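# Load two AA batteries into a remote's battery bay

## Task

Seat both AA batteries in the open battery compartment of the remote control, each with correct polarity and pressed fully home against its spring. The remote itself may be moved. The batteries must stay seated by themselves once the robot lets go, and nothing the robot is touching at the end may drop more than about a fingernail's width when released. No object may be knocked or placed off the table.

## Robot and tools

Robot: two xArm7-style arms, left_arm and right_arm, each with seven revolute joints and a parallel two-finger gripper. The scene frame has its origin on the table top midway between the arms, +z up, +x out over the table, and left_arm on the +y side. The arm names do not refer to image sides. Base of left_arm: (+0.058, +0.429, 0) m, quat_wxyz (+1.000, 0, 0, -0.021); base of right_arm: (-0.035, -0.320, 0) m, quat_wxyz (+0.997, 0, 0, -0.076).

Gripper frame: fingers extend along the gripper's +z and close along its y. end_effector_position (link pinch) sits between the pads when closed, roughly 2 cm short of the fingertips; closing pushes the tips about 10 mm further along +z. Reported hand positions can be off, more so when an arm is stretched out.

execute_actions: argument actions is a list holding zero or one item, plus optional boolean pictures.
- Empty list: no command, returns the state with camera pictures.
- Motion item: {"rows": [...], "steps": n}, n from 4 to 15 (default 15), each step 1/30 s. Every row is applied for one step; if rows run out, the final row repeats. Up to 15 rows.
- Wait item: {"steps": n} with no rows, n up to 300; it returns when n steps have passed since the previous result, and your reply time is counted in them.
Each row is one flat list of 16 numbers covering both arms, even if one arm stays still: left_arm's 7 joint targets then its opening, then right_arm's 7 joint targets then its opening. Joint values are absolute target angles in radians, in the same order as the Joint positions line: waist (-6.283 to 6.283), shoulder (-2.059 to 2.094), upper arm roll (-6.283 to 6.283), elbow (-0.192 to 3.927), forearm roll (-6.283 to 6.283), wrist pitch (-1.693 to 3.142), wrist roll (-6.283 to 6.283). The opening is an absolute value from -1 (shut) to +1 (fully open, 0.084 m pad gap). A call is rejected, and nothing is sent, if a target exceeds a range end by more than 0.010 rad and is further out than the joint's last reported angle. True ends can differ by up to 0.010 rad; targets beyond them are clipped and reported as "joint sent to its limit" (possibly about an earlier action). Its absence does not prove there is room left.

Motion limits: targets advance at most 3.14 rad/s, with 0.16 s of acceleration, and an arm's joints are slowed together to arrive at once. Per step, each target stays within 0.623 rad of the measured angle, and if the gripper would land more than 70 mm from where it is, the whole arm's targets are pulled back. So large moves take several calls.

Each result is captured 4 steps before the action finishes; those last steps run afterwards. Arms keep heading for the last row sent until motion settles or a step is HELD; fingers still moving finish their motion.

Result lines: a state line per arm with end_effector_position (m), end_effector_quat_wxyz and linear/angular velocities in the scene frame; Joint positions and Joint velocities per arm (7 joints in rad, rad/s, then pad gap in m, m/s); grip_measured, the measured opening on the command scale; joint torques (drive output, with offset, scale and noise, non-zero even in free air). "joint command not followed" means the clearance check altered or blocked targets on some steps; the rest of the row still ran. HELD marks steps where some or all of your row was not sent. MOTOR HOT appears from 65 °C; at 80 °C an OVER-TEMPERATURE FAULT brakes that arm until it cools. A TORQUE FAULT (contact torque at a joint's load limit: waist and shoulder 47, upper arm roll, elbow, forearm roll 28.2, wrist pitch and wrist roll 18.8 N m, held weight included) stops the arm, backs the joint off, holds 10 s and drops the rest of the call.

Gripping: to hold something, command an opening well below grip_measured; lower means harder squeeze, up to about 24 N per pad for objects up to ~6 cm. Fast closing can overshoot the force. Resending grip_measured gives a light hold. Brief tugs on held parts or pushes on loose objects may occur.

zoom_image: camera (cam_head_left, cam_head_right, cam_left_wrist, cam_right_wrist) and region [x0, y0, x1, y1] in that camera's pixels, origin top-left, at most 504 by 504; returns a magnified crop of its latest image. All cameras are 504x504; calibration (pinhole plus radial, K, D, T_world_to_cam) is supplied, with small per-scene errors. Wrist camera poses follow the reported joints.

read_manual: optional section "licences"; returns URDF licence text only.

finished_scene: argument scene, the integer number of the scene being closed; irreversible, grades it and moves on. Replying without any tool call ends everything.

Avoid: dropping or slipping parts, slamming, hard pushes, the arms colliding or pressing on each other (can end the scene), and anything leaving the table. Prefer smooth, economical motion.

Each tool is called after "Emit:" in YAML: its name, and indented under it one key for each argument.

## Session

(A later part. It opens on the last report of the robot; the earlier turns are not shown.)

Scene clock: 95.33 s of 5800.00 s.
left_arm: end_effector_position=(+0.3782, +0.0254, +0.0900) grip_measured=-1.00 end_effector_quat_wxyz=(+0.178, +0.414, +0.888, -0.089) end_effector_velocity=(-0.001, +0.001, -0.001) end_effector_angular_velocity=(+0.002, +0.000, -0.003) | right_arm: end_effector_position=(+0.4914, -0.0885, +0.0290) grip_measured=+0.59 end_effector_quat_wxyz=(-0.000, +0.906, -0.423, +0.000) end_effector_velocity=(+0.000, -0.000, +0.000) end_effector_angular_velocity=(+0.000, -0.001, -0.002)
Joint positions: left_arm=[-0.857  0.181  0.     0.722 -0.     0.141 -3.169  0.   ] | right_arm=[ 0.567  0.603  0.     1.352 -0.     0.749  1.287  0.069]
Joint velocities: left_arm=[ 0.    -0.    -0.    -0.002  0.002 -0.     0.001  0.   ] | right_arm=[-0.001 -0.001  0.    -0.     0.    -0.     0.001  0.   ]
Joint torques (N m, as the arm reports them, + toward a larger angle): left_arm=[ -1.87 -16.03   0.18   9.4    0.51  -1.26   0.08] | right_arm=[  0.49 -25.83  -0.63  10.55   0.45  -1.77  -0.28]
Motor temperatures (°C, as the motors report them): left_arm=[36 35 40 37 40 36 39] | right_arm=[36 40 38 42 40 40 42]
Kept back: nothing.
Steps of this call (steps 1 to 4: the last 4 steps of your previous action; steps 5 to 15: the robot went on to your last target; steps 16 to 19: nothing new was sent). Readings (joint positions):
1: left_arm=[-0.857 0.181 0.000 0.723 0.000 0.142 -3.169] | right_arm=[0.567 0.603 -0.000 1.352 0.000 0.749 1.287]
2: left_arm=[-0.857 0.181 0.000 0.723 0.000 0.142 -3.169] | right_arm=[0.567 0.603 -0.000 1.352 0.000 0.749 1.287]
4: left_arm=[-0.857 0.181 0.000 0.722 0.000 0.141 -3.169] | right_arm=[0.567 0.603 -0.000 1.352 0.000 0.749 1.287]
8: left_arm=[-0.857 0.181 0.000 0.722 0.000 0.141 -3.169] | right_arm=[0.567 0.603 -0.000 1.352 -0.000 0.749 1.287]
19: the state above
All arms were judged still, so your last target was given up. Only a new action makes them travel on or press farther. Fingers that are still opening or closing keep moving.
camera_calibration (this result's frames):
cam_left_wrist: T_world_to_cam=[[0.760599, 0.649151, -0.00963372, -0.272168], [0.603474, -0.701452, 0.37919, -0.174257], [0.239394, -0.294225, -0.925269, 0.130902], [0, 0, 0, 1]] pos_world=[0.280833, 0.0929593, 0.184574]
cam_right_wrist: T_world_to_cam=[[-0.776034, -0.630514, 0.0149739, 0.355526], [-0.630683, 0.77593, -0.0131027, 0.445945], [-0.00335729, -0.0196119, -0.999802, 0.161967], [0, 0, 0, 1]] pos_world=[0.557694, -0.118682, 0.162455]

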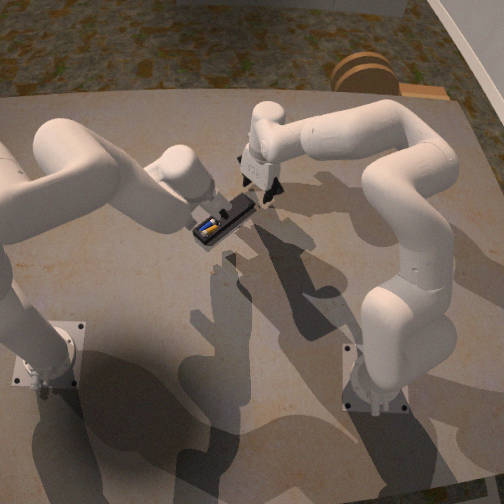

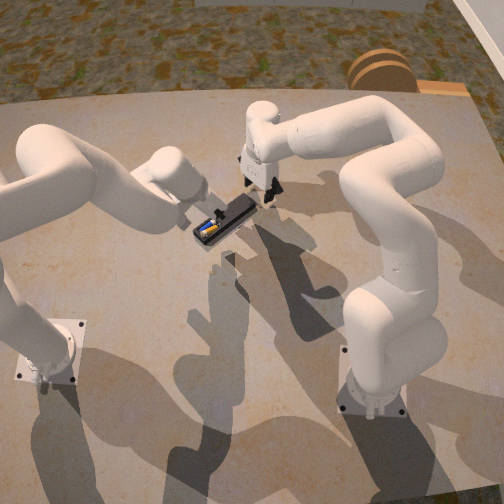

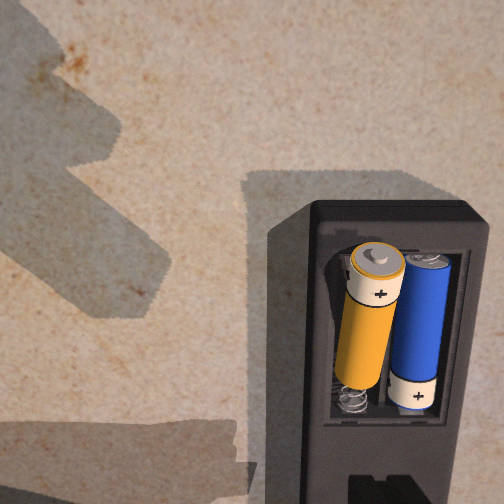

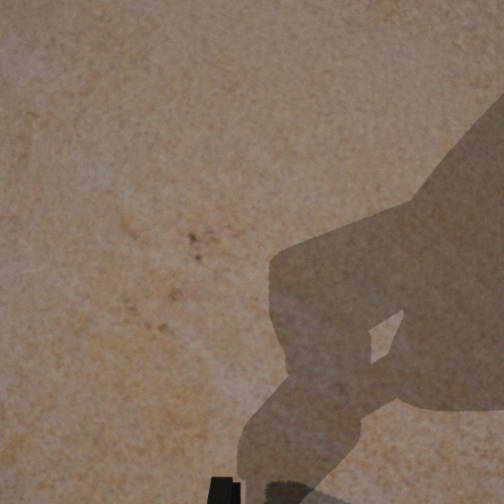

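Emit:
execute_actions:
  actions:
    - {"rows":[[-0.8575,0.1807,0,0.7215,0,0.1408,-3.169,-1,0.595,0.590,0,1.332,0,0.742,1.315,0.6],[-0.8575,0.1807,0,0.7215,0,0.1408,-3.169,-1,0.595,0.590,0,1.332,0,0.742,1.315,0.6],[-0.8575,0.1807,0,0.7215,0,0.1408,-3.169,-1,0.62,0.583,0,1.317,0,0.734,1.34,0.6],[-0.8575,0.1807,0,0.7215,0,0.1408,-3.169,-1,0.62,0.583,0,1.317,0,0.734,1.34,0.6],[-0.8575,0.1807,0,0.7215,0,0.1408,-3.169,-1,0.645,0.577,0,1.301,0,0.724,1.365,0.6],[-0.8575,0.1807,0,0.7215,0,0.1408,-3.169,-1,0.645,0.577,0,1.301,0,0.724,1.365,0.6],[-0.8575,0.1807,0,0.7215,0,0.1408,-3.169,-1,0.6694,0.5752,0,1.2869,0,0.7117,1.39,0.6]],"steps":15}
  pictures: true

Scene clock: 96.10 s of 5800.00 s.
left_arm: end_effector_position=(+0.3782, +0.0254, +0.0900) grip_measured=-1.00 end_effector_quat_wxyz=(+0.178, +0.414, +0.888, -0.089) end_effector_velocity=(+0.001, -0.000, +0.001) end_effector_angular_velocity=(-0.002, -0.001, +0.003) | right_arm: end_effector_position=(+0.4500, -0.0384, +0.0234) grip_measured=+0.59 end_effector_quat_wxyz=(+0.000, +0.908, -0.419, -0.002) end_effector_velocity=(-0.010, +0.001, -0.011) end_effector_angular_velocity=(-0.013, +0.005, -0.029)
Joint positions: left_arm=[-0.857  0.181  0.     0.722  0.     0.141 -3.169  0.   ] | right_arm=[ 0.672  0.576  0.006  1.286 -0.     0.713  1.388  0.069]
Joint velocities: left_arm=[ 0.001 -0.     0.     0.002 -0.001 -0.    -0.     0.   ] | right_arm=[ 0.029  0.006 -0.017 -0.024  0.001 -0.02   0.043  0.   ]
Joint torques (N m, as the arm reports them, + toward a larger angle): left_arm=[ -1.73 -16.07   0.3    9.36   0.58  -1.3    0.11] | right_arm=[ -8.63 -26.47  -6.85  11.88   0.46  -2.1   -0.35]
Motor temperatures (°C, as the motors report them): left_arm=[36 35 40 37 40 36 39] | right_arm=[36 40 38 42 40 40 42]
Steps of this call (steps 1 to 12: nothing new was sent; steps 13 to 23: the first 11 steps of this action). Readings (joint positions):
13: left_arm=[-0.857 0.181 0.000 0.722 0.000 0.141 -3.169] | right_arm=[0.567 0.603 -0.000 1.352 0.000 0.749 1.288]
14: left_arm=[-0.857 0.181 0.000 0.722 -0.000 0.141 -3.169] | right_arm=[0.573 0.600 -0.003 1.347 0.000 0.747 1.296]
16: left_arm=[-0.857 0.181 0.000 0.722 0.000 0.141 -3.169] | right_arm=[0.597 0.589 -0.005 1.330 -0.000 0.740 1.320]
20: left_arm=[-0.857 0.181 0.000 0.722 -0.000 0.141 -3.169] | right_arm=[0.652 0.577 0.003 1.299 0.000 0.721 1.370]
23: the state above
camera_calibration (this result's frames):
cam_left_wrist: T_world_to_cam=[[0.760599, 0.64915, -0.00963372, -0.272168], [0.603472, -0.701451, 0.379194, -0.174253], [0.239396, -0.294228, -0.925267, 0.130903], [0, 0, 0, 1]] pos_world=[0.28083, 0.0929636, 0.184574]
cam_right_wrist: T_world_to_cam=[[-0.77025, -0.637518, 0.0169198, 0.352111], [-0.637705, 0.77022, -0.00968476, 0.383793], [-0.00685776, -0.0182495, -0.99981, 0.158788], [0, 0, 0, 1]] pos_world=[0.517049, -0.06823, 0.156517]

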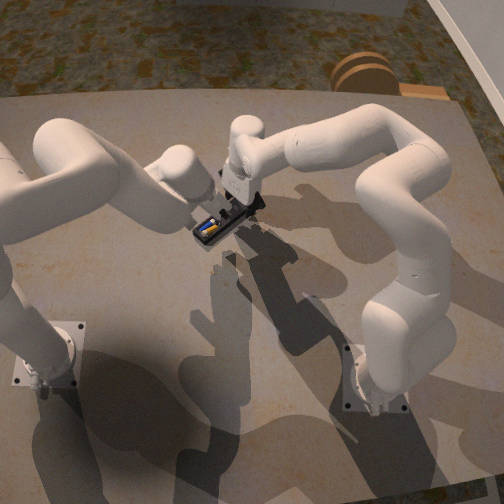

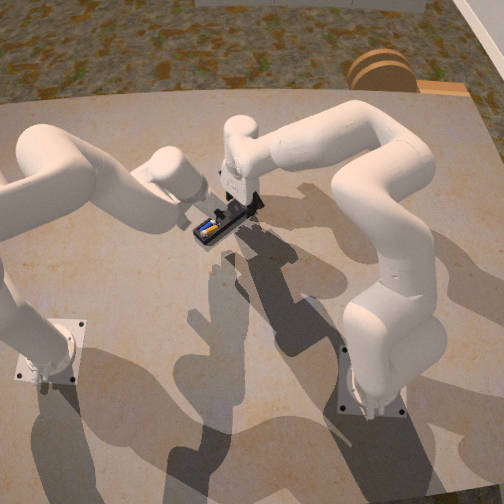

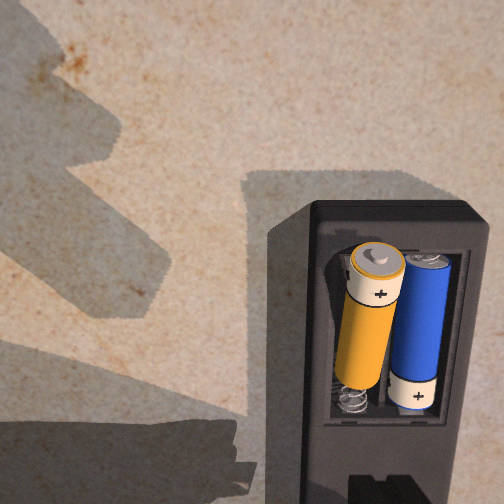

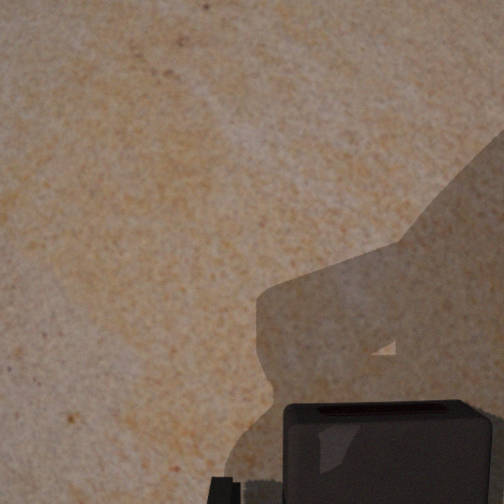

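Emit:
execute_actions:
  actions:
    - {"rows":[[-0.8575,0.179,0,0.56,0,-0.17,-3.169,-1,0.6694,0.5752,0,1.2869,0,0.7117,1.39,0.2],[-0.8575,0.179,0,0.56,0,-0.17,-3.169,-1,0.6694,0.5752,0,1.2869,0,0.7117,1.39,0.1],[-0.8575,0.179,0,0.4,0,-0.48,-3.169,-1,0.6694,0.5752,0,1.2869,0,0.7117,1.39,0.0],[-0.8575,0.179,0,0.4,0,-0.48,-3.169,-1,0.6694,0.5752,0,1.2869,0,0.7117,1.39,-0.1],[-0.8575,0.177,0,0.2364,0,-0.7904,-3.169,-1,0.6694,0.5752,0,1.2869,0,0.7117,1.39,-0.3]],"steps":15}

Emit:
execute_actions:
  actions:
    - {"rows":[[-0.8575,0.25,0,0.26,0,-0.84,-3.169,-1,0.6694,0.5752,0,1.2869,0,0.7117,1.39,-0.3],[-0.8575,0.25,0,0.26,0,-0.84,-3.169,-1,0.6694,0.5752,0,1.2869,0,0.7117,1.39,-0.3],[-0.8575,0.33,0,0.287,0,-0.893,-3.169,-1,0.6694,0.5752,0,1.2869,0,0.7117,1.39,-0.3],[-0.8575,0.33,0,0.287,0,-0.893,-3.169,-1,0.6694,0.5752,0,1.2869,0,0.7117,1.39,-0.3],[-0.8575,0.38,0,0.303,0,-0.927,-3.169,-1,0.6694,0.5752,0,1.2869,0,0.7117,1.39,-0.3],[-0.8575,0.38,0,0.303,0,-0.927,-3.169,-1,0.6694,0.5752,0,1.2869,0,0.7117,1.39,-0.3],[-0.8575,0.4105,0,0.3138,0,-0.9487,-3.169,-1,0.6694,0.5752,0,1.2869,0,0.7117,1.39,-0.3]],"steps":15}
  pictures: true

Scene clock: 98.40 s of 5800.00 s.
left_arm: end_effector_position=(+0.3396, +0.0739, +0.0785) grip_measured=-1.00 end_effector_quat_wxyz=(+0.314, +0.395, +0.849, -0.157) end_effector_velocity=(-0.113, +0.144, +0.187) end_effector_angular_velocity=(-1.170, -0.930, +0.002) | right_arm: end_effector_position=(+0.4531, -0.0424, +0.0241) grip_measured=+0.09 end_effector_quat_wxyz=(-0.000, +0.906, -0.423, +0.000) end_effector_velocity=(-0.001, +0.001, -0.000) end_effector_angular_velocity=(-0.000, +0.000, +0.002)
Joint positions: left_arm=[-0.857  0.18   0.     0.326 -0.    -0.572 -3.169  0.   ] | right_arm=[ 0.669  0.575 -0.     1.287  0.     0.712  1.39   0.048]
Joint velocities: left_arm=[ 0.002 -0.027  0.    -1.2    0.    -2.667 -0.     0.   ] | right_arm=[ 0.002  0.     0.    -0.    -0.    -0.     0.    -0.   ]
Joint torques (N m, as the arm reports them, + toward a larger angle): left_arm=[ -2.22 -14.51   0.13  10.24   0.69  -1.08   0.18] | right_arm=[  0.44 -24.94  -0.67  10.26   0.48  -1.67  -0.36]
Motor temperatures (°C, as the motors report them): left_arm=[36 35 40 37 40 36 39] | right_arm=[36 40 38 42 40 40 42]
Steps of this call (steps 1 to 4: the last 4 steps of your previous action; steps 5 to 15: the robot went on to your last target; steps 16 to 58: nothing new was sent; steps 59 to 69: the first 11 steps of this action). Readings (joint positions):
59: left_arm=[-0.857 0.181 -0.000 0.721 -0.000 0.140 -3.169] | right_arm=[0.669 0.575 0.000 1.287 -0.000 0.712 1.390]
60: left_arm=[-0.858 0.180 -0.000 0.718 0.000 0.130 -3.169] | right_arm=[0.669 0.575 0.000 1.287 0.000 0.712 1.390]
62: left_arm=[-0.858 0.179 -0.000 0.684 0.000 0.059 -3.169] | right_arm=[0.669 0.575 -0.000 1.287 -0.000 0.712 1.390]
66: left_arm=[-0.858 0.179 -0.000 0.484 0.000 -0.275 -3.169] | right_arm=[0.669 0.575 -0.000 1.287 0.000 0.712 1.390]
69: the state above

Scene clock: 98.90 s of 5800.00 s.
left_arm: end_effector_position=(+0.3362, +0.0783, +0.0565) grip_measured=-1.00 end_effector_quat_wxyz=(+0.368, +0.385, +0.826, -0.184) end_effector_velocity=(+0.006, -0.011, +0.012) end_effector_angular_velocity=(-0.052, -0.039, -0.004) | right_arm: end_effector_position=(+0.4531, -0.0424, +0.0241) grip_measured=+0.09 end_effector_quat_wxyz=(-0.000, +0.906, -0.423, +0.000) end_effector_velocity=(+0.001, -0.001, +0.001) end_effector_angular_velocity=(+0.000, -0.002, -0.001)
Joint positions: left_arm=[-0.857  0.411  0.     0.313 -0.    -0.945 -3.169  0.   ] | right_arm=[ 0.669  0.575 -0.     1.287  0.     0.712  1.39   0.048]
Joint velocities: left_arm=[-0.002  0.021 -0.003  0.02  -0.    -0.067 -0.001  0.   ] | right_arm=[-0.002 -0.     0.     0.002 -0.001  0.    -0.     0.   ]
Joint torques (N m, as the arm reports them, + toward a larger angle): left_arm=[ -1.96 -16.11  -0.06   3.92   0.57  -1.5    0.11] | right_arm=[  0.42 -24.89  -0.67  10.17   0.38  -1.65  -0.37]
Motor temperatures (°C, as the motors report them): left_arm=[36 35 40 37 40 36 39] | right_arm=[36 40 38 42 40 40 42]
Steps of this call (steps 1 to 4: the last 4 steps of your previous action; steps 5 to 15: the first 11 steps of this action). Readings (joint positions):
5: left_arm=[-0.857 0.177 0.000 0.238 -0.000 -0.784 -3.169] | right_arm=[0.669 0.575 -0.000 1.287 0.000 0.712 1.390]
6: left_arm=[-0.858 0.184 -0.000 0.242 -0.000 -0.794 -3.169] | right_arm=[0.669 0.575 -0.000 1.287 0.000 0.712 1.390]
8: left_arm=[-0.858 0.239 -0.000 0.263 0.000 -0.836 -3.169] | right_arm=[0.669 0.575 -0.000 1.287 0.000 0.712 1.390]
12: left_arm=[-0.857 0.379 0.000 0.303 -0.000 -0.923 -3.169] | right_arm=[0.669 0.575 -0.000 1.287 0.000 0.712 1.390]
15: the state above
camera_calibration (this result's frames):
cam_left_wrist: T_world_to_cam=[[0.76517, 0.643393, -0.0236884, -0.275264], [0.445101, -0.502046, 0.741509, -0.0818967], [0.465189, -0.577924, -0.670525, 0.0573672], [0, 0, 0, 1]] pos_world=[0.220389, 0.169141, 0.0926727]
cam_right_wrist: T_world_to_cam=[[-0.776178, -0.630336, 0.0149545, 0.355021], [-0.630504, 0.776075, -0.0131042, 0.385852], [-0.00334579, -0.0196001, -0.999802, 0.157808], [0, 0, 0, 1]] pos_world=[0.519369, -0.0725742, 0.157524]

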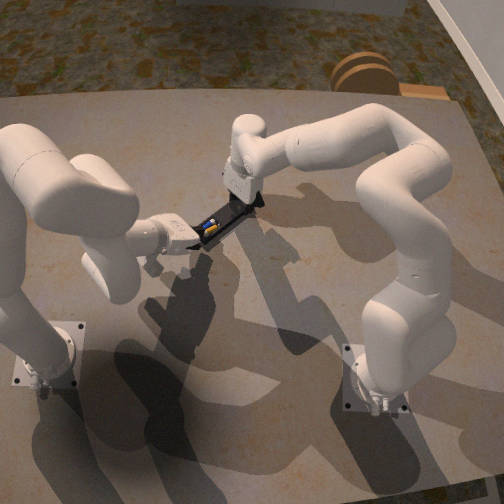

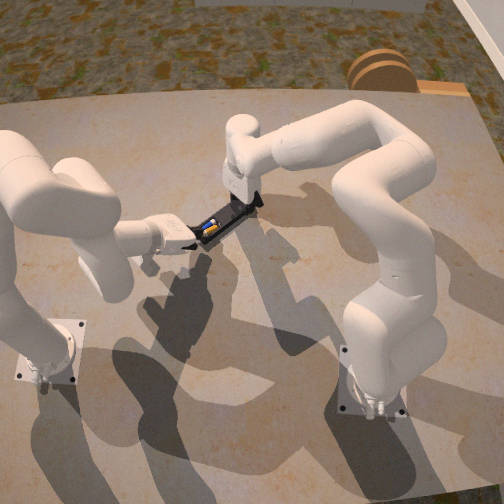

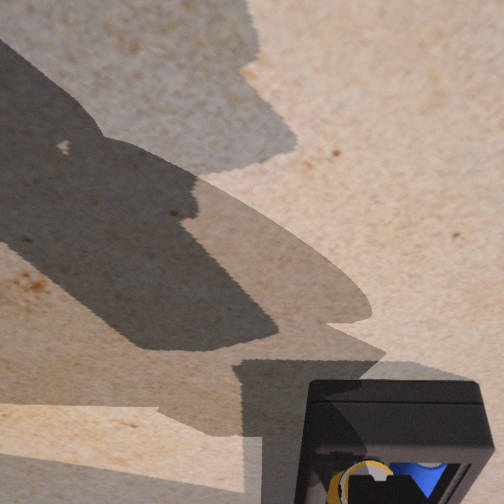

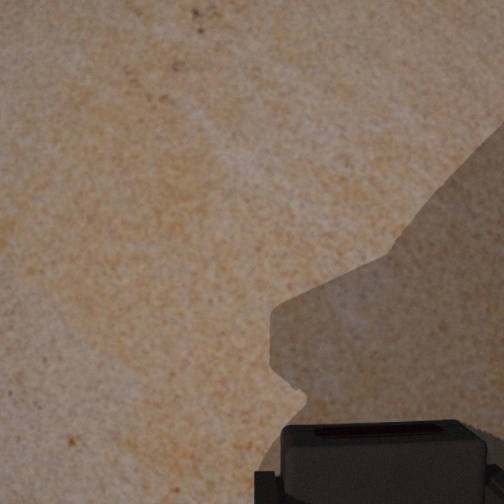

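Emit:
execute_actions:
  actions:
    - {"rows":[[-0.8575,0.4195,0,0.3337,0,-0.938,-3.169,-1,0.6694,0.5752,0,1.2869,0,0.7117,1.39,-0.3],[-0.8575,0.4195,0,0.3337,0,-0.938,-3.169,-1,0.6694,0.5752,0,1.2869,0,0.7117,1.39,-0.3],[-0.8575,0.4195,0,0.3337,0,-0.938,-3.169,-1,0.6694,0.5752,0,1.2869,0,0.7117,1.39,-0.3],[-0.8575,0.4286,0,0.3535,0,-0.9271,-3.169,-1,0.6694,0.5752,0,1.2869,0,0.7117,1.39,-0.3]],"steps":15}
  pictures: true

Scene clock: 99.53 s of 5800.00 s.
left_arm: end_effector_position=(+0.3442, +0.0681, +0.0559) grip_measured=-1.00 end_effector_quat_wxyz=(+0.370, +0.384, +0.825, -0.185) end_effector_velocity=(-0.002, +0.004, -0.003) end_effector_angular_velocity=(+0.009, +0.007, +0.004) | right_arm: end_effector_position=(+0.4531, -0.0424, +0.0241) grip_measured=+0.09 end_effector_quat_wxyz=(-0.000, +0.906, -0.423, +0.000) end_effector_velocity=(+0.000, -0.001, +0.000) end_effector_angular_velocity=(-0.000, -0.001, +0.000)
Joint positions: left_arm=[-0.858  0.428 -0.     0.353  0.    -0.927 -3.169  0.   ] | right_arm=[ 0.669  0.575 -0.     1.287 -0.     0.712  1.39   0.048]
Joint velocities: left_arm=[-0.     0.001 -0.    -0.009 -0.004  0.001 -0.     0.   ] | right_arm=[-0.001 -0.    -0.     0.    -0.001 -0.    -0.001  0.   ]
Joint torques (N m, as the arm reports them, + toward a larger angle): left_arm=[ -1.93 -14.38   0.08   4.54   0.54  -1.54   0.17] | right_arm=[  0.44 -24.76  -0.59  10.03   0.39  -1.6   -0.35]
Motor temperatures (°C, as the motors report them): left_arm=[36 35 40 37 40 36 39] | right_arm=[36 40 38 42 40 40 42]
Steps of this call (steps 1 to 4: the last 4 steps of your previous action; steps 5 to 8: the robot went on to your last target; steps 9 to 19: the first 11 steps of this action). Readings (joint positions):
9: left_arm=[-0.858 0.410 -0.000 0.314 -0.000 -0.948 -3.169] | right_arm=[0.669 0.575 -0.000 1.287 -0.000 0.712 1.390]
10: left_arm=[-0.858 0.413 -0.000 0.319 -0.000 -0.945 -3.169] | right_arm=[0.669 0.575 -0.000 1.287 -0.000 0.712 1.390]
12: left_arm=[-0.858 0.418 0.000 0.333 0.000 -0.939 -3.169] | right_arm=[0.669 0.575 -0.000 1.287 -0.000 0.712 1.390]
16: left_arm=[-0.857 0.428 0.000 0.354 0.000 -0.928 -3.169] | right_arm=[0.669 0.575 -0.000 1.287 -0.000 0.712 1.390]
19: the state above
camera_calibration (this result's frames):
cam_left_wrist: T_world_to_cam=[[0.765406, 0.643104, -0.0239028, -0.274843], [0.442637, -0.499128, 0.744945, -0.0896974], [0.467146, -0.580766, -0.666697, 0.046761], [0, 0, 0, 1]] pos_world=[0.228226, 0.159139, 0.0914256]
cam_right_wrist: T_world_to_cam=[[-0.776169, -0.630347, 0.0149954, 0.355002], [-0.630516, 0.776065, -0.0130958, 0.385849], [-0.00338256, -0.0196194, -0.999802, 0.15781], [0, 0, 0, 1]] pos_world=[0.51936, -0.0725733, 0.157508]

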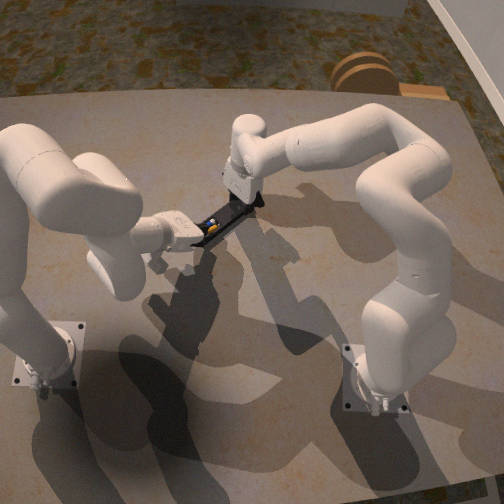

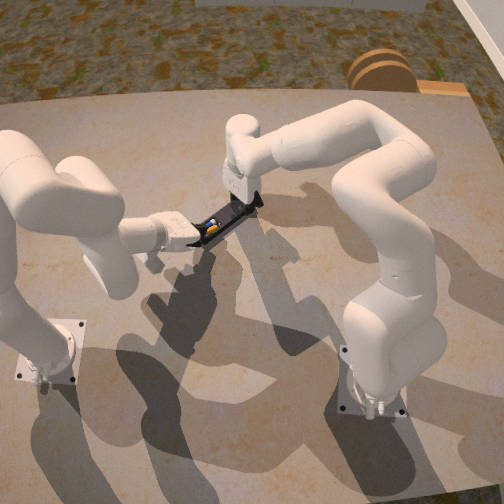

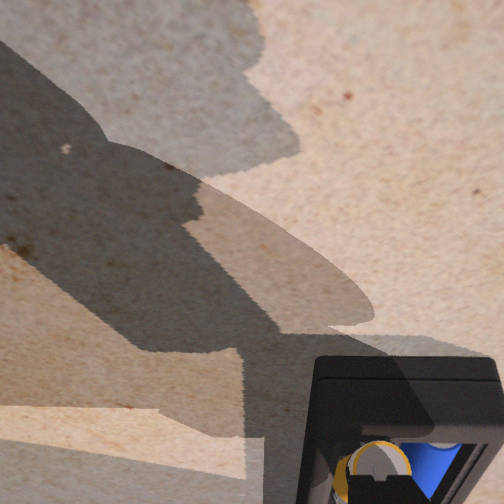

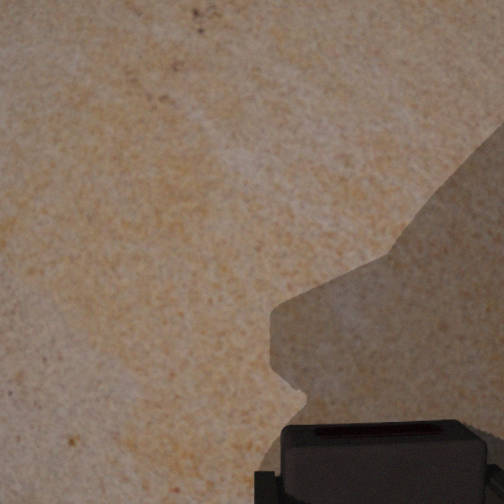

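Emit:
execute_actions:
  actions:
    - {"rows":[[-0.8575,0.4335,0,0.359,0,-0.926,-3.169,-1,0.6694,0.5752,0,1.2869,0,0.7117,1.39,-0.3],[-0.8575,0.4335,0,0.359,0,-0.926,-3.169,-1,0.6694,0.5752,0,1.2869,0,0.7117,1.39,-0.3],[-0.8575,0.4335,0,0.359,0,-0.926,-3.169,-1,0.6694,0.5752,0,1.2869,0,0.7117,1.39,-0.3],[-0.8575,0.438,0,0.365,0,-0.925,-3.169,-1,0.6694,0.5752,0,1.2869,0,0.7117,1.39,-0.3]],"steps":12}
  pictures: true

Scene clock: 100.17 s of 5800.00 s.
left_arm: end_effector_position=(+0.3461, +0.0658, +0.0545) grip_measured=-1.00 end_effector_quat_wxyz=(+0.370, +0.384, +0.825, -0.185) end_effector_velocity=(+0.001, -0.002, +0.001) end_effector_angular_velocity=(-0.003, -0.002, +0.000) | right_arm: end_effector_position=(+0.4532, -0.0427, +0.0241) grip_measured=+0.09 end_effector_quat_wxyz=(+0.000, +0.906, -0.423, +0.000) end_effector_velocity=(+0.002, -0.003, +0.000) end_effector_angular_velocity=(-0.001, -0.001, -0.005)
Joint positions: left_arm=[-0.857  0.438  0.     0.365 -0.    -0.925 -3.169  0.   ] | right_arm=[ 0.669  0.575 -0.     1.287 -0.     0.712  1.39   0.048]
Joint velocities: left_arm=[-0.001  0.002 -0.     0.006 -0.001  0.     0.     0.   ] | right_arm=[-0.003 -0.    -0.002  0.001  0.     0.001 -0.     0.   ]
Joint torques (N m, as the arm reports them, + toward a larger angle): left_arm=[ -2.13 -14.41   0.05   4.67   0.63  -1.3    0.21] | right_arm=[  1.3  -24.59   0.2   10.09   0.46  -1.65  -0.31]
Motor temperatures (°C, as the motors report them): left_arm=[36 35 40 37 40 36 39] | right_arm=[36 40 38 42 40 40 42]
Steps of this call (steps 1 to 4: the last 4 steps of your previous action; steps 5 to 11: the robot went on to your last target; steps 12 to 19: the first 8 steps of this action). Readings (joint positions):
12: left_arm=[-0.858 0.429 -0.000 0.354 -0.000 -0.927 -3.169] | right_arm=[0.669 0.575 -0.000 1.287 -0.000 0.712 1.390]
13: left_arm=[-0.858 0.431 -0.000 0.356 -0.000 -0.927 -3.169] | right_arm=[0.669 0.575 -0.000 1.287 -0.000 0.712 1.390]
15: left_arm=[-0.857 0.433 0.000 0.359 -0.000 -0.926 -3.169] | right_arm=[0.669 0.575 -0.000 1.287 -0.000 0.712 1.390]
19: the state above
camera_calibration (this result's frames):
cam_left_wrist: T_world_to_cam=[[0.765335, 0.643189, -0.0238777, -0.274834], [0.442577, -0.498965, 0.745091, -0.0906266], [0.46732, -0.580812, -0.666536, 0.0435182], [0, 0, 0, 1]] pos_world=[0.230112, 0.156826, 0.0899691]
cam_right_wrist: T_world_to_cam=[[-0.776436, -0.630013, 0.0151822, 0.355029], [-0.630186, 0.776329, -0.0133298, 0.386054], [-0.00338841, -0.0199174, -0.999796, 0.157779], [0, 0, 0, 1]] pos_world=[0.519478, -0.0728902, 0.157503]

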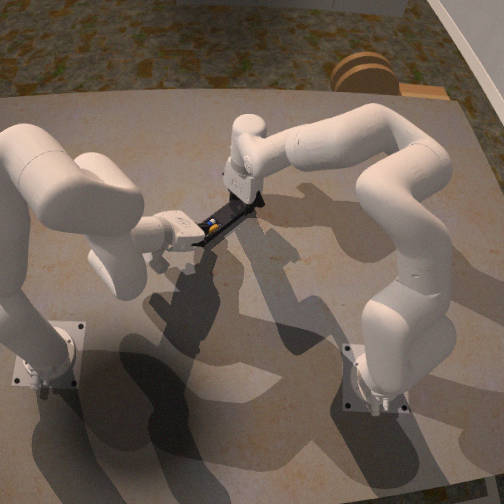

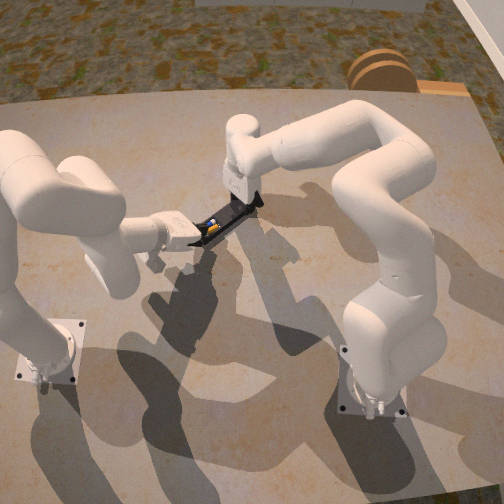

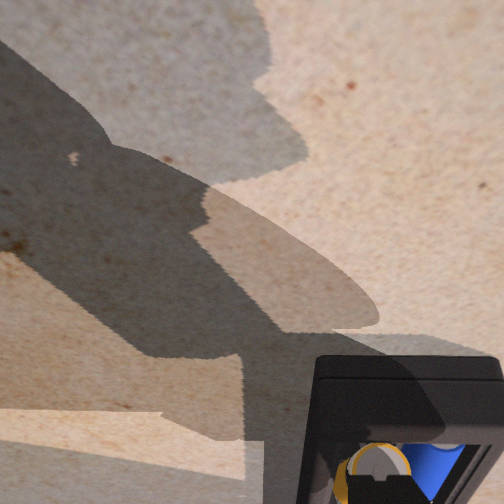

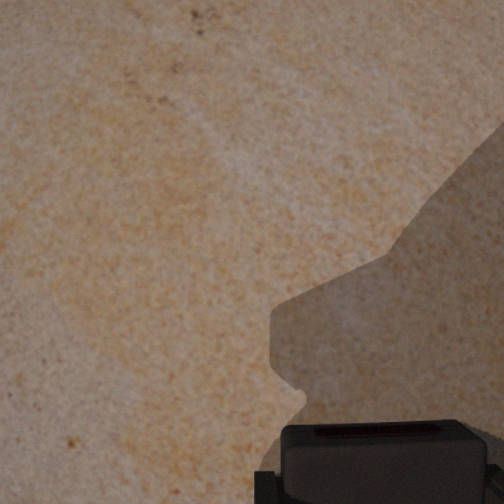

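Emit:
execute_actions:
  actions:
    - {"rows":[[-0.8575,0.441,0,0.371,0,-0.922,-3.169,-1,0.6694,0.5752,0,1.2869,0,0.7117,1.39,-0.3],[-0.8575,0.441,0,0.371,0,-0.922,-3.169,-1,0.6694,0.5752,0,1.2869,0,0.7117,1.39,-0.3],[-0.8575,0.441,0,0.371,0,-0.922,-3.169,-1,0.6694,0.5752,0,1.2869,0,0.7117,1.39,-0.3],[-0.8575,0.444,0,0.378,0,-0.918,-3.169,-1,0.6694,0.5752,0,1.2869,0,0.7117,1.39,-0.3]],"steps":12}
  pictures: true

Scene clock: 100.60 s of 5800.00 s.
left_arm: end_effector_position=(+0.3482, +0.0630, +0.0534) grip_measured=-1.00 end_effector_quat_wxyz=(+0.369, +0.385, +0.826, -0.184) end_effector_velocity=(+0.001, -0.000, -0.001) end_effector_angular_velocity=(+0.003, +0.002, +0.001) | right_arm: end_effector_position=(+0.4535, -0.0431, +0.0241) grip_measured=+0.09 end_effector_quat_wxyz=(+0.000, +0.906, -0.423, +0.000) end_effector_velocity=(+0.001, -0.001, +0.000) end_effector_angular_velocity=(-0.001, -0.001, -0.000)
Joint positions: left_arm=[-0.858  0.444 -0.     0.377  0.    -0.918 -3.169  0.   ] | right_arm=[ 0.669  0.575 -0.001  1.287 -0.     0.712  1.39   0.048]
Joint velocities: left_arm=[ 0.     0.003  0.     0.004 -0.     0.005  0.     0.   ] | right_arm=[-0.    -0.001 -0.001 -0.001 -0.001 -0.    -0.001  0.   ]
Joint torques (N m, as the arm reports them, + toward a larger angle): left_arm=[ -2.05 -14.95   0.07   5.2    0.56  -1.57   0.16] | right_arm=[  2.92 -24.58   1.78  10.01   0.78  -1.66  -0.28]
Motor temperatures (°C, as the motors report them): left_arm=[36 35 40 37 40 36 39] | right_arm=[36 40 38 42 40 40 42]
Steps of this call (steps 1 to 4: the last 4 steps of your previous action; step 5: the robot went on to your last target; steps 6 to 13: the first 8 steps of this action). Readings (joint positions):
6: left_arm=[-0.857 0.438 0.000 0.365 -0.000 -0.925 -3.169] | right_arm=[0.669 0.575 -0.000 1.287 -0.000 0.712 1.390]
7: left_arm=[-0.857 0.439 0.000 0.367 -0.000 -0.924 -3.169] | right_arm=[0.669 0.575 -0.000 1.287 -0.000 0.712 1.390]
9: left_arm=[-0.857 0.441 0.000 0.370 -0.000 -0.922 -3.169] | right_arm=[0.669 0.575 -0.000 1.287 -0.000 0.712 1.390]
13: the state above
camera_calibration (this result's frames):
cam_left_wrist: T_world_to_cam=[[0.765386, 0.643129, -0.0238733, -0.274722], [0.443218, -0.49985, 0.744116, -0.0922567], [0.466629, -0.580117, -0.667624, 0.0403589], [0, 0, 0, 1]] pos_world=[0.232326, 0.15398, 0.0890357]
cam_right_wrist: T_world_to_cam=[[-0.776894, -0.62945, 0.0150812, 0.355228], [-0.629624, 0.776779, -0.0137191, 0.386366], [-0.00307925, -0.0201537, -0.999792, 0.157622], [0, 0, 0, 1]] pos_world=[0.519725, -0.0733458, 0.157533]

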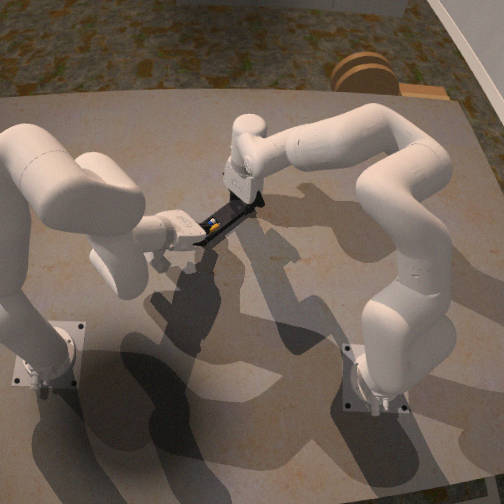

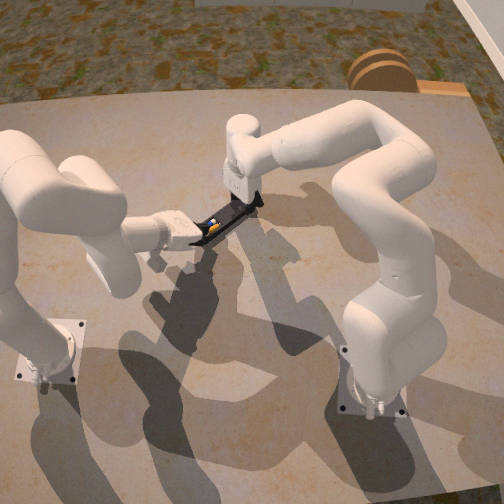

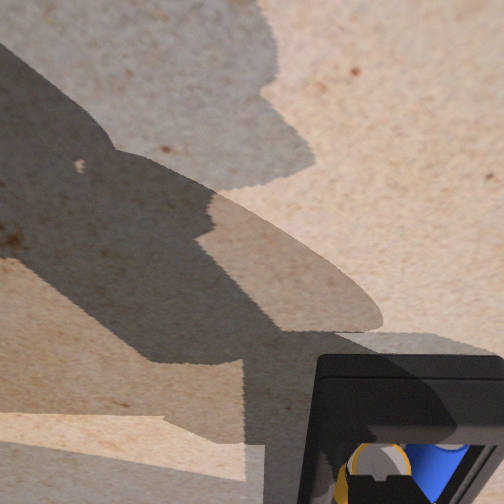

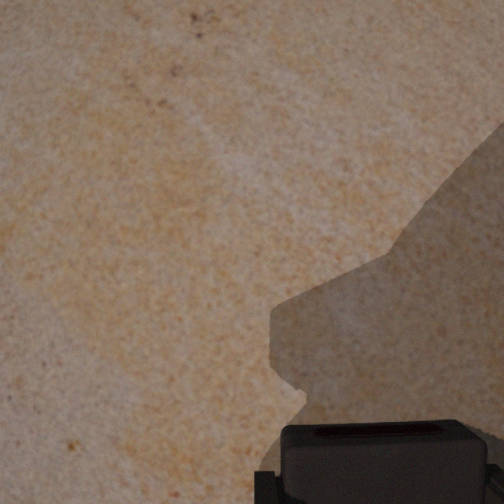

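Emit:
execute_actions:
  actions:
    - {"rows":[[-0.8575,0.448,0,0.383,0,-0.915,-3.169,-1,0.6694,0.5752,0,1.2869,0,0.7117,1.39,-0.3],[-0.8575,0.448,0,0.383,0,-0.915,-3.169,-1,0.6694,0.5752,0,1.2869,0,0.7117,1.39,-0.3],[-0.8575,0.448,0,0.383,0,-0.915,-3.169,-1,0.6694,0.5752,0,1.2869,0,0.7117,1.39,-0.3],[-0.8575,0.453,0,0.388,0,-0.915,-3.169,-1,0.6694,0.5752,0,1.2869,0,0.7117,1.39,-0.3]],"steps":12}
  pictures: true

Scene clock: 101.10 s of 5800.00 s.
left_arm: end_effector_position=(+0.3498, +0.0611, +0.0516) grip_measured=-1.00 end_effector_quat_wxyz=(+0.369, +0.385, +0.826, -0.184) end_effector_velocity=(+0.002, -0.001, +0.000) end_effector_angular_velocity=(-0.003, -0.000, +0.003) | right_arm: end_effector_position=(+0.4534, -0.0429, +0.0241) grip_measured=+0.09 end_effector_quat_wxyz=(+0.000, +0.906, -0.423, +0.000) end_effector_velocity=(-0.000, -0.000, -0.000) end_effector_angular_velocity=(-0.000, +0.001, +0.001)
Joint positions: left_arm=[-0.857  0.453  0.     0.387 -0.    -0.915 -3.169  0.   ] | right_arm=[ 0.669  0.575 -0.001  1.287 -0.     0.712  1.39   0.048]
Joint velocities: left_arm=[ 0.001  0.003  0.     0.005 -0.001 -0.001 -0.002  0.   ] | right_arm=[-0.     0.     0.    -0.001 -0.    -0.    -0.     0.   ]
Joint torques (N m, as the arm reports them, + toward a larger angle): left_arm=[ -1.97 -14.85   0.05   5.81   0.65  -1.63  -0.02] | right_arm=[  4.85 -24.79   3.88  10.     1.08  -1.56  -0.28]
Motor temperatures (°C, as the motors report them): left_arm=[36 35 40 37 40 36 39] | right_arm=[36 40 38 41 40 40 42]
Steps of this call (steps 1 to 4: the last 4 steps of your previous action; steps 5 to 7: the robot went on to your last target; steps 8 to 15: the first 8 steps of this action). Readings (joint positions):
8: left_arm=[-0.858 0.444 -0.000 0.378 0.000 -0.918 -3.169] | right_arm=[0.669 0.575 -0.001 1.287 -0.000 0.712 1.390]
9: left_arm=[-0.858 0.446 -0.000 0.380 0.000 -0.917 -3.169] | right_arm=[0.669 0.575 -0.001 1.287 -0.000 0.712 1.390]
11: left_arm=[-0.858 0.448 -0.000 0.382 0.000 -0.915 -3.169] | right_arm=[0.669 0.575 -0.001 1.287 -0.000 0.712 1.390]
15: the state above
camera_calibration (this result's frames):
cam_left_wrist: T_world_to_cam=[[0.765344, 0.64318, -0.0238204, -0.274707], [0.4439, -0.50069, 0.743143, -0.0926767], [0.466048, -0.579334, -0.668708, 0.0375435], [0, 0, 0, 1]] pos_world=[0.233888, 0.152034, 0.087434]
cam_right_wrist: T_world_to_cam=[[-0.776716, -0.62967, 0.0150811, 0.355169], [-0.629843, 0.776605, -0.0135398, 0.386213], [-0.00318648, -0.0200153, -0.999795, 0.157677], [0, 0, 0, 1]] pos_world=[0.519621, -0.0731398, 0.157517]

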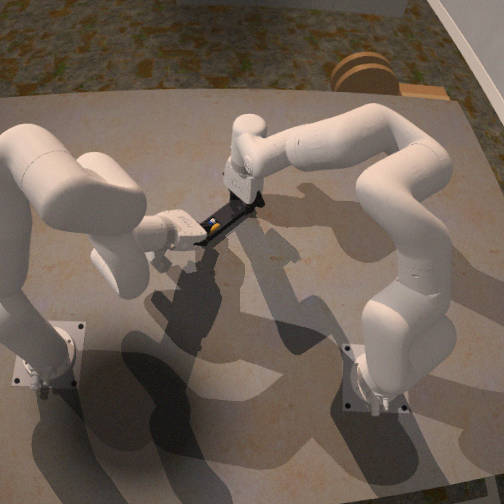

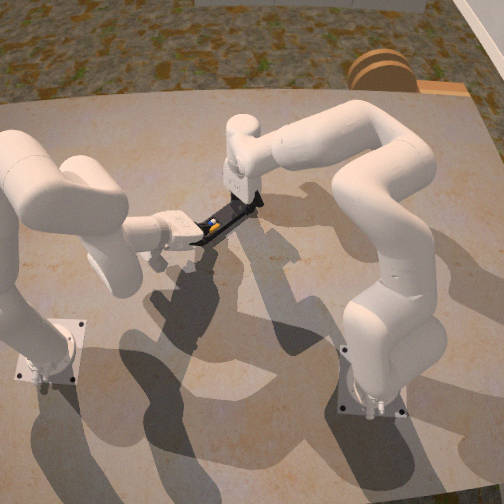

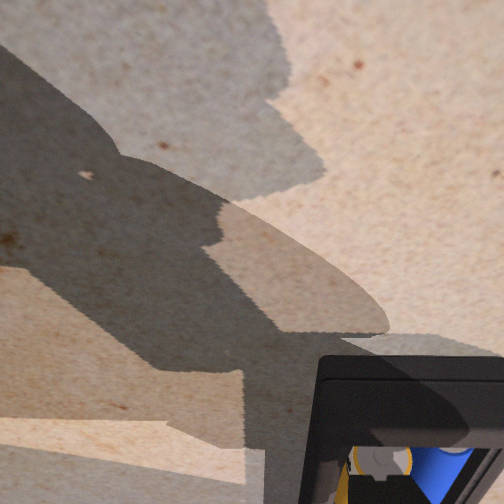

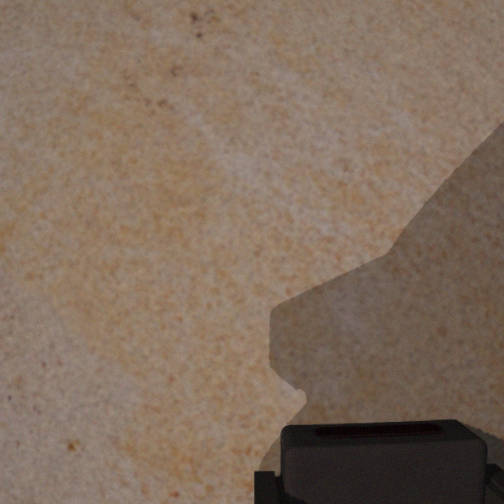

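Emit:
execute_actions:
  actions:
    - {"rows":[[-0.8575,0.4575,0,0.388,0,-0.9195,-3.169,-1,0.6694,0.5752,0,1.2869,0,0.7117,1.39,-0.3],[-0.8575,0.4575,0,0.388,0,-0.9195,-3.169,-1,0.6694,0.5752,0,1.2869,0,0.7117,1.39,-0.3],[-0.8575,0.4575,0,0.388,0,-0.9195,-3.169,-1,0.6694,0.5752,0,1.2869,0,0.7117,1.39,-0.3],[-0.8575,0.462,0,0.388,0,-0.924,-3.169,-1,0.6694,0.5752,0,1.2869,0,0.7117,1.39,-0.3],[-0.8575,0.462,0,0.388,0,-0.924,-3.169,-1,0.6694,0.5752,0,1.2869,0,0.7117,1.39,-0.3],[-0.8575,0.462,0,0.388,0,-0.924,-3.169,-1,0.6694,0.5752,0,1.2869,0,0.7117,1.39,-0.3],[-0.8575,0.4665,0,0.388,0,-0.9285,-3.169,-1,0.6694,0.5752,0,1.2869,0,0.7117,1.39,-0.3]],"steps":15}
  pictures: true

Scene clock: 101.73 s of 5800.00 s.
left_arm: end_effector_position=(+0.3500, +0.0611, +0.0500) grip_measured=-1.00 end_effector_quat_wxyz=(+0.371, +0.384, +0.825, -0.185) end_effector_velocity=(-0.002, +0.001, -0.001) end_effector_angular_velocity=(+0.002, +0.001, -0.001) | right_arm: end_effector_position=(+0.4517, -0.0401, +0.0241) grip_measured=+0.09 end_effector_quat_wxyz=(-0.000, +0.907, -0.421, -0.001) end_effector_velocity=(+0.001, -0.001, +0.000) end_effector_angular_velocity=(+0.000, -0.001, -0.001)
Joint positions: left_arm=[-0.857  0.466  0.     0.39  -0.    -0.93  -3.169  0.   ] | right_arm=[0.671 0.575 0.003 1.287 0.    0.712 1.39  0.048]
Joint velocities: left_arm=[-0.     0.003 -0.001 -0.005 -0.    -0.005  0.001  0.   ] | right_arm=[-0.    -0.    -0.002  0.001  0.001  0.    -0.001  0.   ]
Joint torques (N m, as the arm reports them, + toward a larger angle): left_arm=[ -2.05 -13.21  -0.26   3.13   0.69  -0.77   0.07] | right_arm=[ -0.83 -24.43  -1.9   10.13   0.35  -1.85  -0.24]
Motor temperatures (°C, as the motors report them): left_arm=[36 35 40 37 40 36 39] | right_arm=[36 40 38 41 40 40 42]
Steps of this call (steps 1 to 4: the last 4 steps of your previous action; steps 5 to 8: the robot went on to your last target; steps 9 to 19: the first 11 steps of this action). Readings (joint positions):
9: left_arm=[-0.857 0.453 -0.000 0.388 -0.000 -0.915 -3.169] | right_arm=[0.669 0.575 -0.001 1.287 -0.000 0.712 1.390]
10: left_arm=[-0.858 0.455 -0.000 0.388 -0.000 -0.917 -3.169] | right_arm=[0.669 0.575 -0.001 1.287 -0.000 0.712 1.390]
12: left_arm=[-0.857 0.457 0.000 0.389 -0.000 -0.920 -3.169] | right_arm=[0.669 0.575 -0.000 1.287 0.000 0.712 1.390]
16: left_arm=[-0.857 0.463 0.000 0.390 -0.000 -0.927 -3.169] | right_arm=[0.671 0.575 0.003 1.287 0.000 0.712 1.390]
19: the state above
camera_calibration (this result's frames):
cam_left_wrist: T_world_to_cam=[[0.765299, 0.643231, -0.0238862, -0.274821], [0.441626, -0.497715, 0.746489, -0.0912129], [0.468277, -0.581837, -0.664968, 0.035598], [0, 0, 0, 1]] pos_world=[0.233932, 0.152087, 0.0851966]
cam_right_wrist: T_world_to_cam=[[-0.773823, -0.633225, 0.0149536, 0.354167], [-0.633386, 0.773755, -0.0112113, 0.384354], [-0.00447117, -0.018147, -0.999825, 0.158368], [0, 0, 0, 1]] pos_world=[0.518215, -0.0702547, 0.157354]

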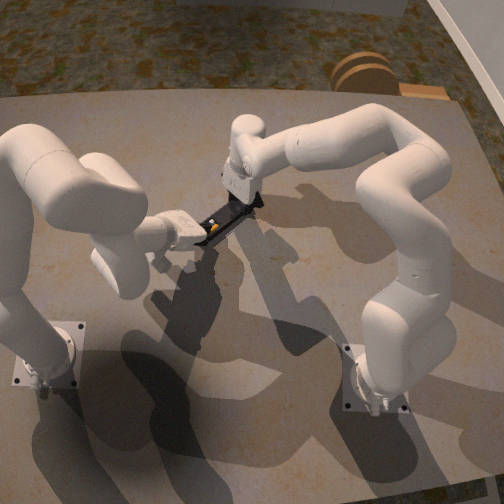

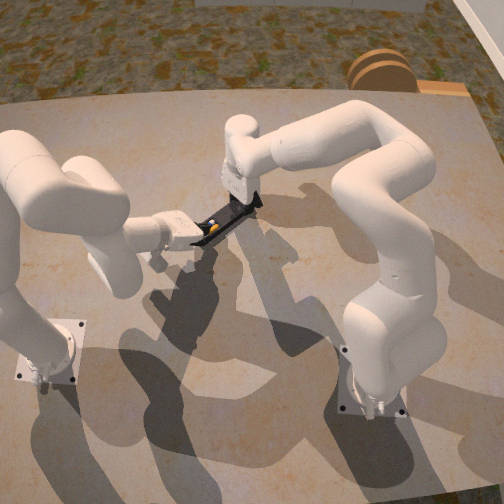

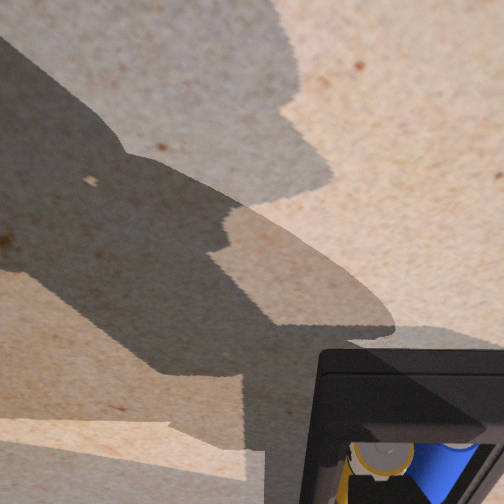

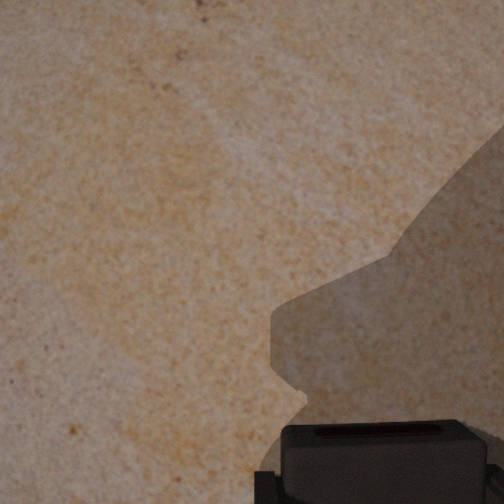

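Emit:
execute_actions:
  actions:
    - {"rows":[[-0.8575,0.455,0,0.380,0,-0.925,-3.169,-1,0.6694,0.5752,0,1.2869,0,0.7117,1.39,-0.3],[-0.8575,0.455,0,0.380,0,-0.925,-3.169,-1,0.6694,0.5752,0,1.2869,0,0.7117,1.39,-0.3],[-0.8575,0.44,0,0.368,0,-0.922,-3.169,-1,0.6694,0.5752,0,1.2869,0,0.7117,1.39,-0.3],[-0.8575,0.44,0,0.368,0,-0.922,-3.169,-1,0.6694,0.5752,0,1.2869,0,0.7117,1.39,-0.3],[-0.8575,0.41,0,0.345,0,-0.915,-3.169,-1,0.6694,0.5752,0,1.2869,0,0.7117,1.39,-0.3],[-0.8575,0.41,0,0.345,0,-0.915,-3.169,-1,0.6694,0.5752,0,1.2869,0,0.7117,1.39,-0.3],[-0.8575,0.37,0,0.33,0,-0.89,-3.169,-1,0.6694,0.5752,0,1.2869,0,0.7117,1.39,-0.3]],"steps":12}
  pictures: true

Scene clock: 102.40 s of 5800.00 s.
left_arm: end_effector_position=(+0.3419, +0.0704, +0.0580) grip_measured=-1.00 end_effector_quat_wxyz=(+0.366, +0.386, +0.827, -0.183) end_effector_velocity=(-0.020, +0.031, +0.109) end_effector_angular_velocity=(+0.005, +0.001, +0.008) | right_arm: end_effector_position=(+0.4546, -0.0449, +0.0241) grip_measured=+0.09 end_effector_quat_wxyz=(+0.000, +0.905, -0.425, +0.001) end_effector_velocity=(-0.002, +0.004, +0.000) end_effector_angular_velocity=(+0.002, +0.000, +0.011)
Joint positions: left_arm=[-0.858  0.405 -0.     0.341  0.    -0.907 -3.169  0.   ] | right_arm=[ 0.668  0.575 -0.003  1.287 -0.     0.711  1.39   0.048]
Joint velocities: left_arm=[ 0.002 -0.568  0.004 -0.267 -0.002  0.306  0.001  0.   ] | right_arm=[ 0.003  0.     0.005  0.001 -0.002 -0.    -0.001  0.   ]
Joint torques (N m, as the arm reports them, + toward a larger angle): left_arm=[ -1.72 -16.63   0.13   5.47   0.63  -1.71   0.08] | right_arm=[  1.38 -24.62   0.14  10.05   0.48  -1.64  -0.32]
Motor temperatures (°C, as the motors report them): left_arm=[36 35 40 37 40 36 39] | right_arm=[36 40 38 41 40 40 42]
Steps of this call (steps 1 to 4: the last 4 steps of your previous action; steps 5 to 12: the robot went on to your last target; steps 13 to 20: the first 8 steps of this action). Readings (joint positions):
13: left_arm=[-0.857 0.465 0.000 0.389 -0.000 -0.929 -3.169] | right_arm=[0.670 0.575 0.002 1.287 0.000 0.712 1.390]
14: left_arm=[-0.857 0.462 0.000 0.386 -0.000 -0.927 -3.169] | right_arm=[0.670 0.575 0.001 1.287 0.000 0.712 1.390]
16: left_arm=[-0.857 0.452 -0.000 0.374 0.000 -0.922 -3.169] | right_arm=[0.669 0.575 -0.001 1.287 -0.000 0.712 1.390]
20: the state above
camera_calibration (this result's frames):
cam_left_wrist: T_world_to_cam=[[0.765822, 0.64261, -0.0238651, -0.274579], [0.446846, -0.505101, 0.738378, -0.0897718], [0.462435, -0.57613, -0.673965, 0.0522308], [0, 0, 0, 1]] pos_world=[0.226239, 0.161195, 0.0949344]
cam_right_wrist: T_world_to_cam=[[-0.778892, -0.626977, 0.0150286, 0.356004], [-0.627154, 0.778749, -0.015098, 0.387425], [-0.0022374, -0.0211849, -0.999773, 0.157169], [0, 0, 0, 1]] pos_world=[0.520615, -0.0751715, 0.157632]

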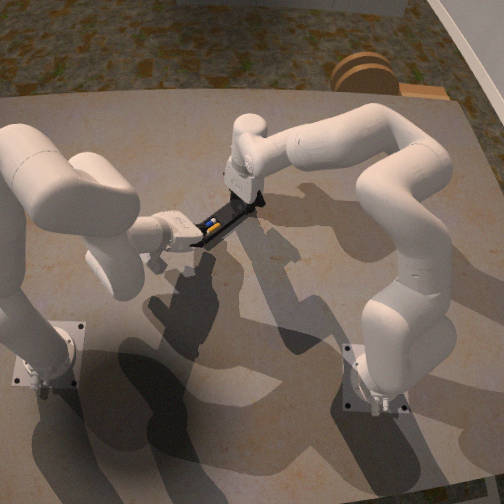

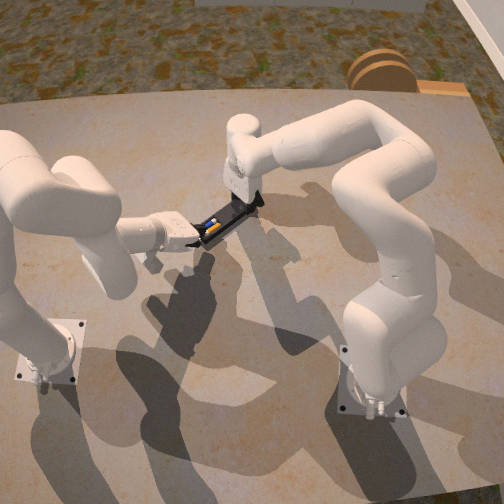

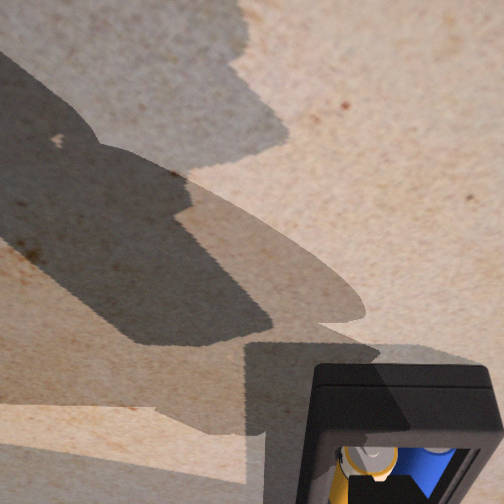

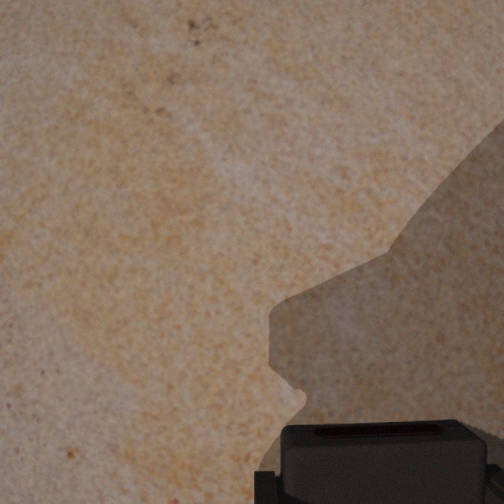

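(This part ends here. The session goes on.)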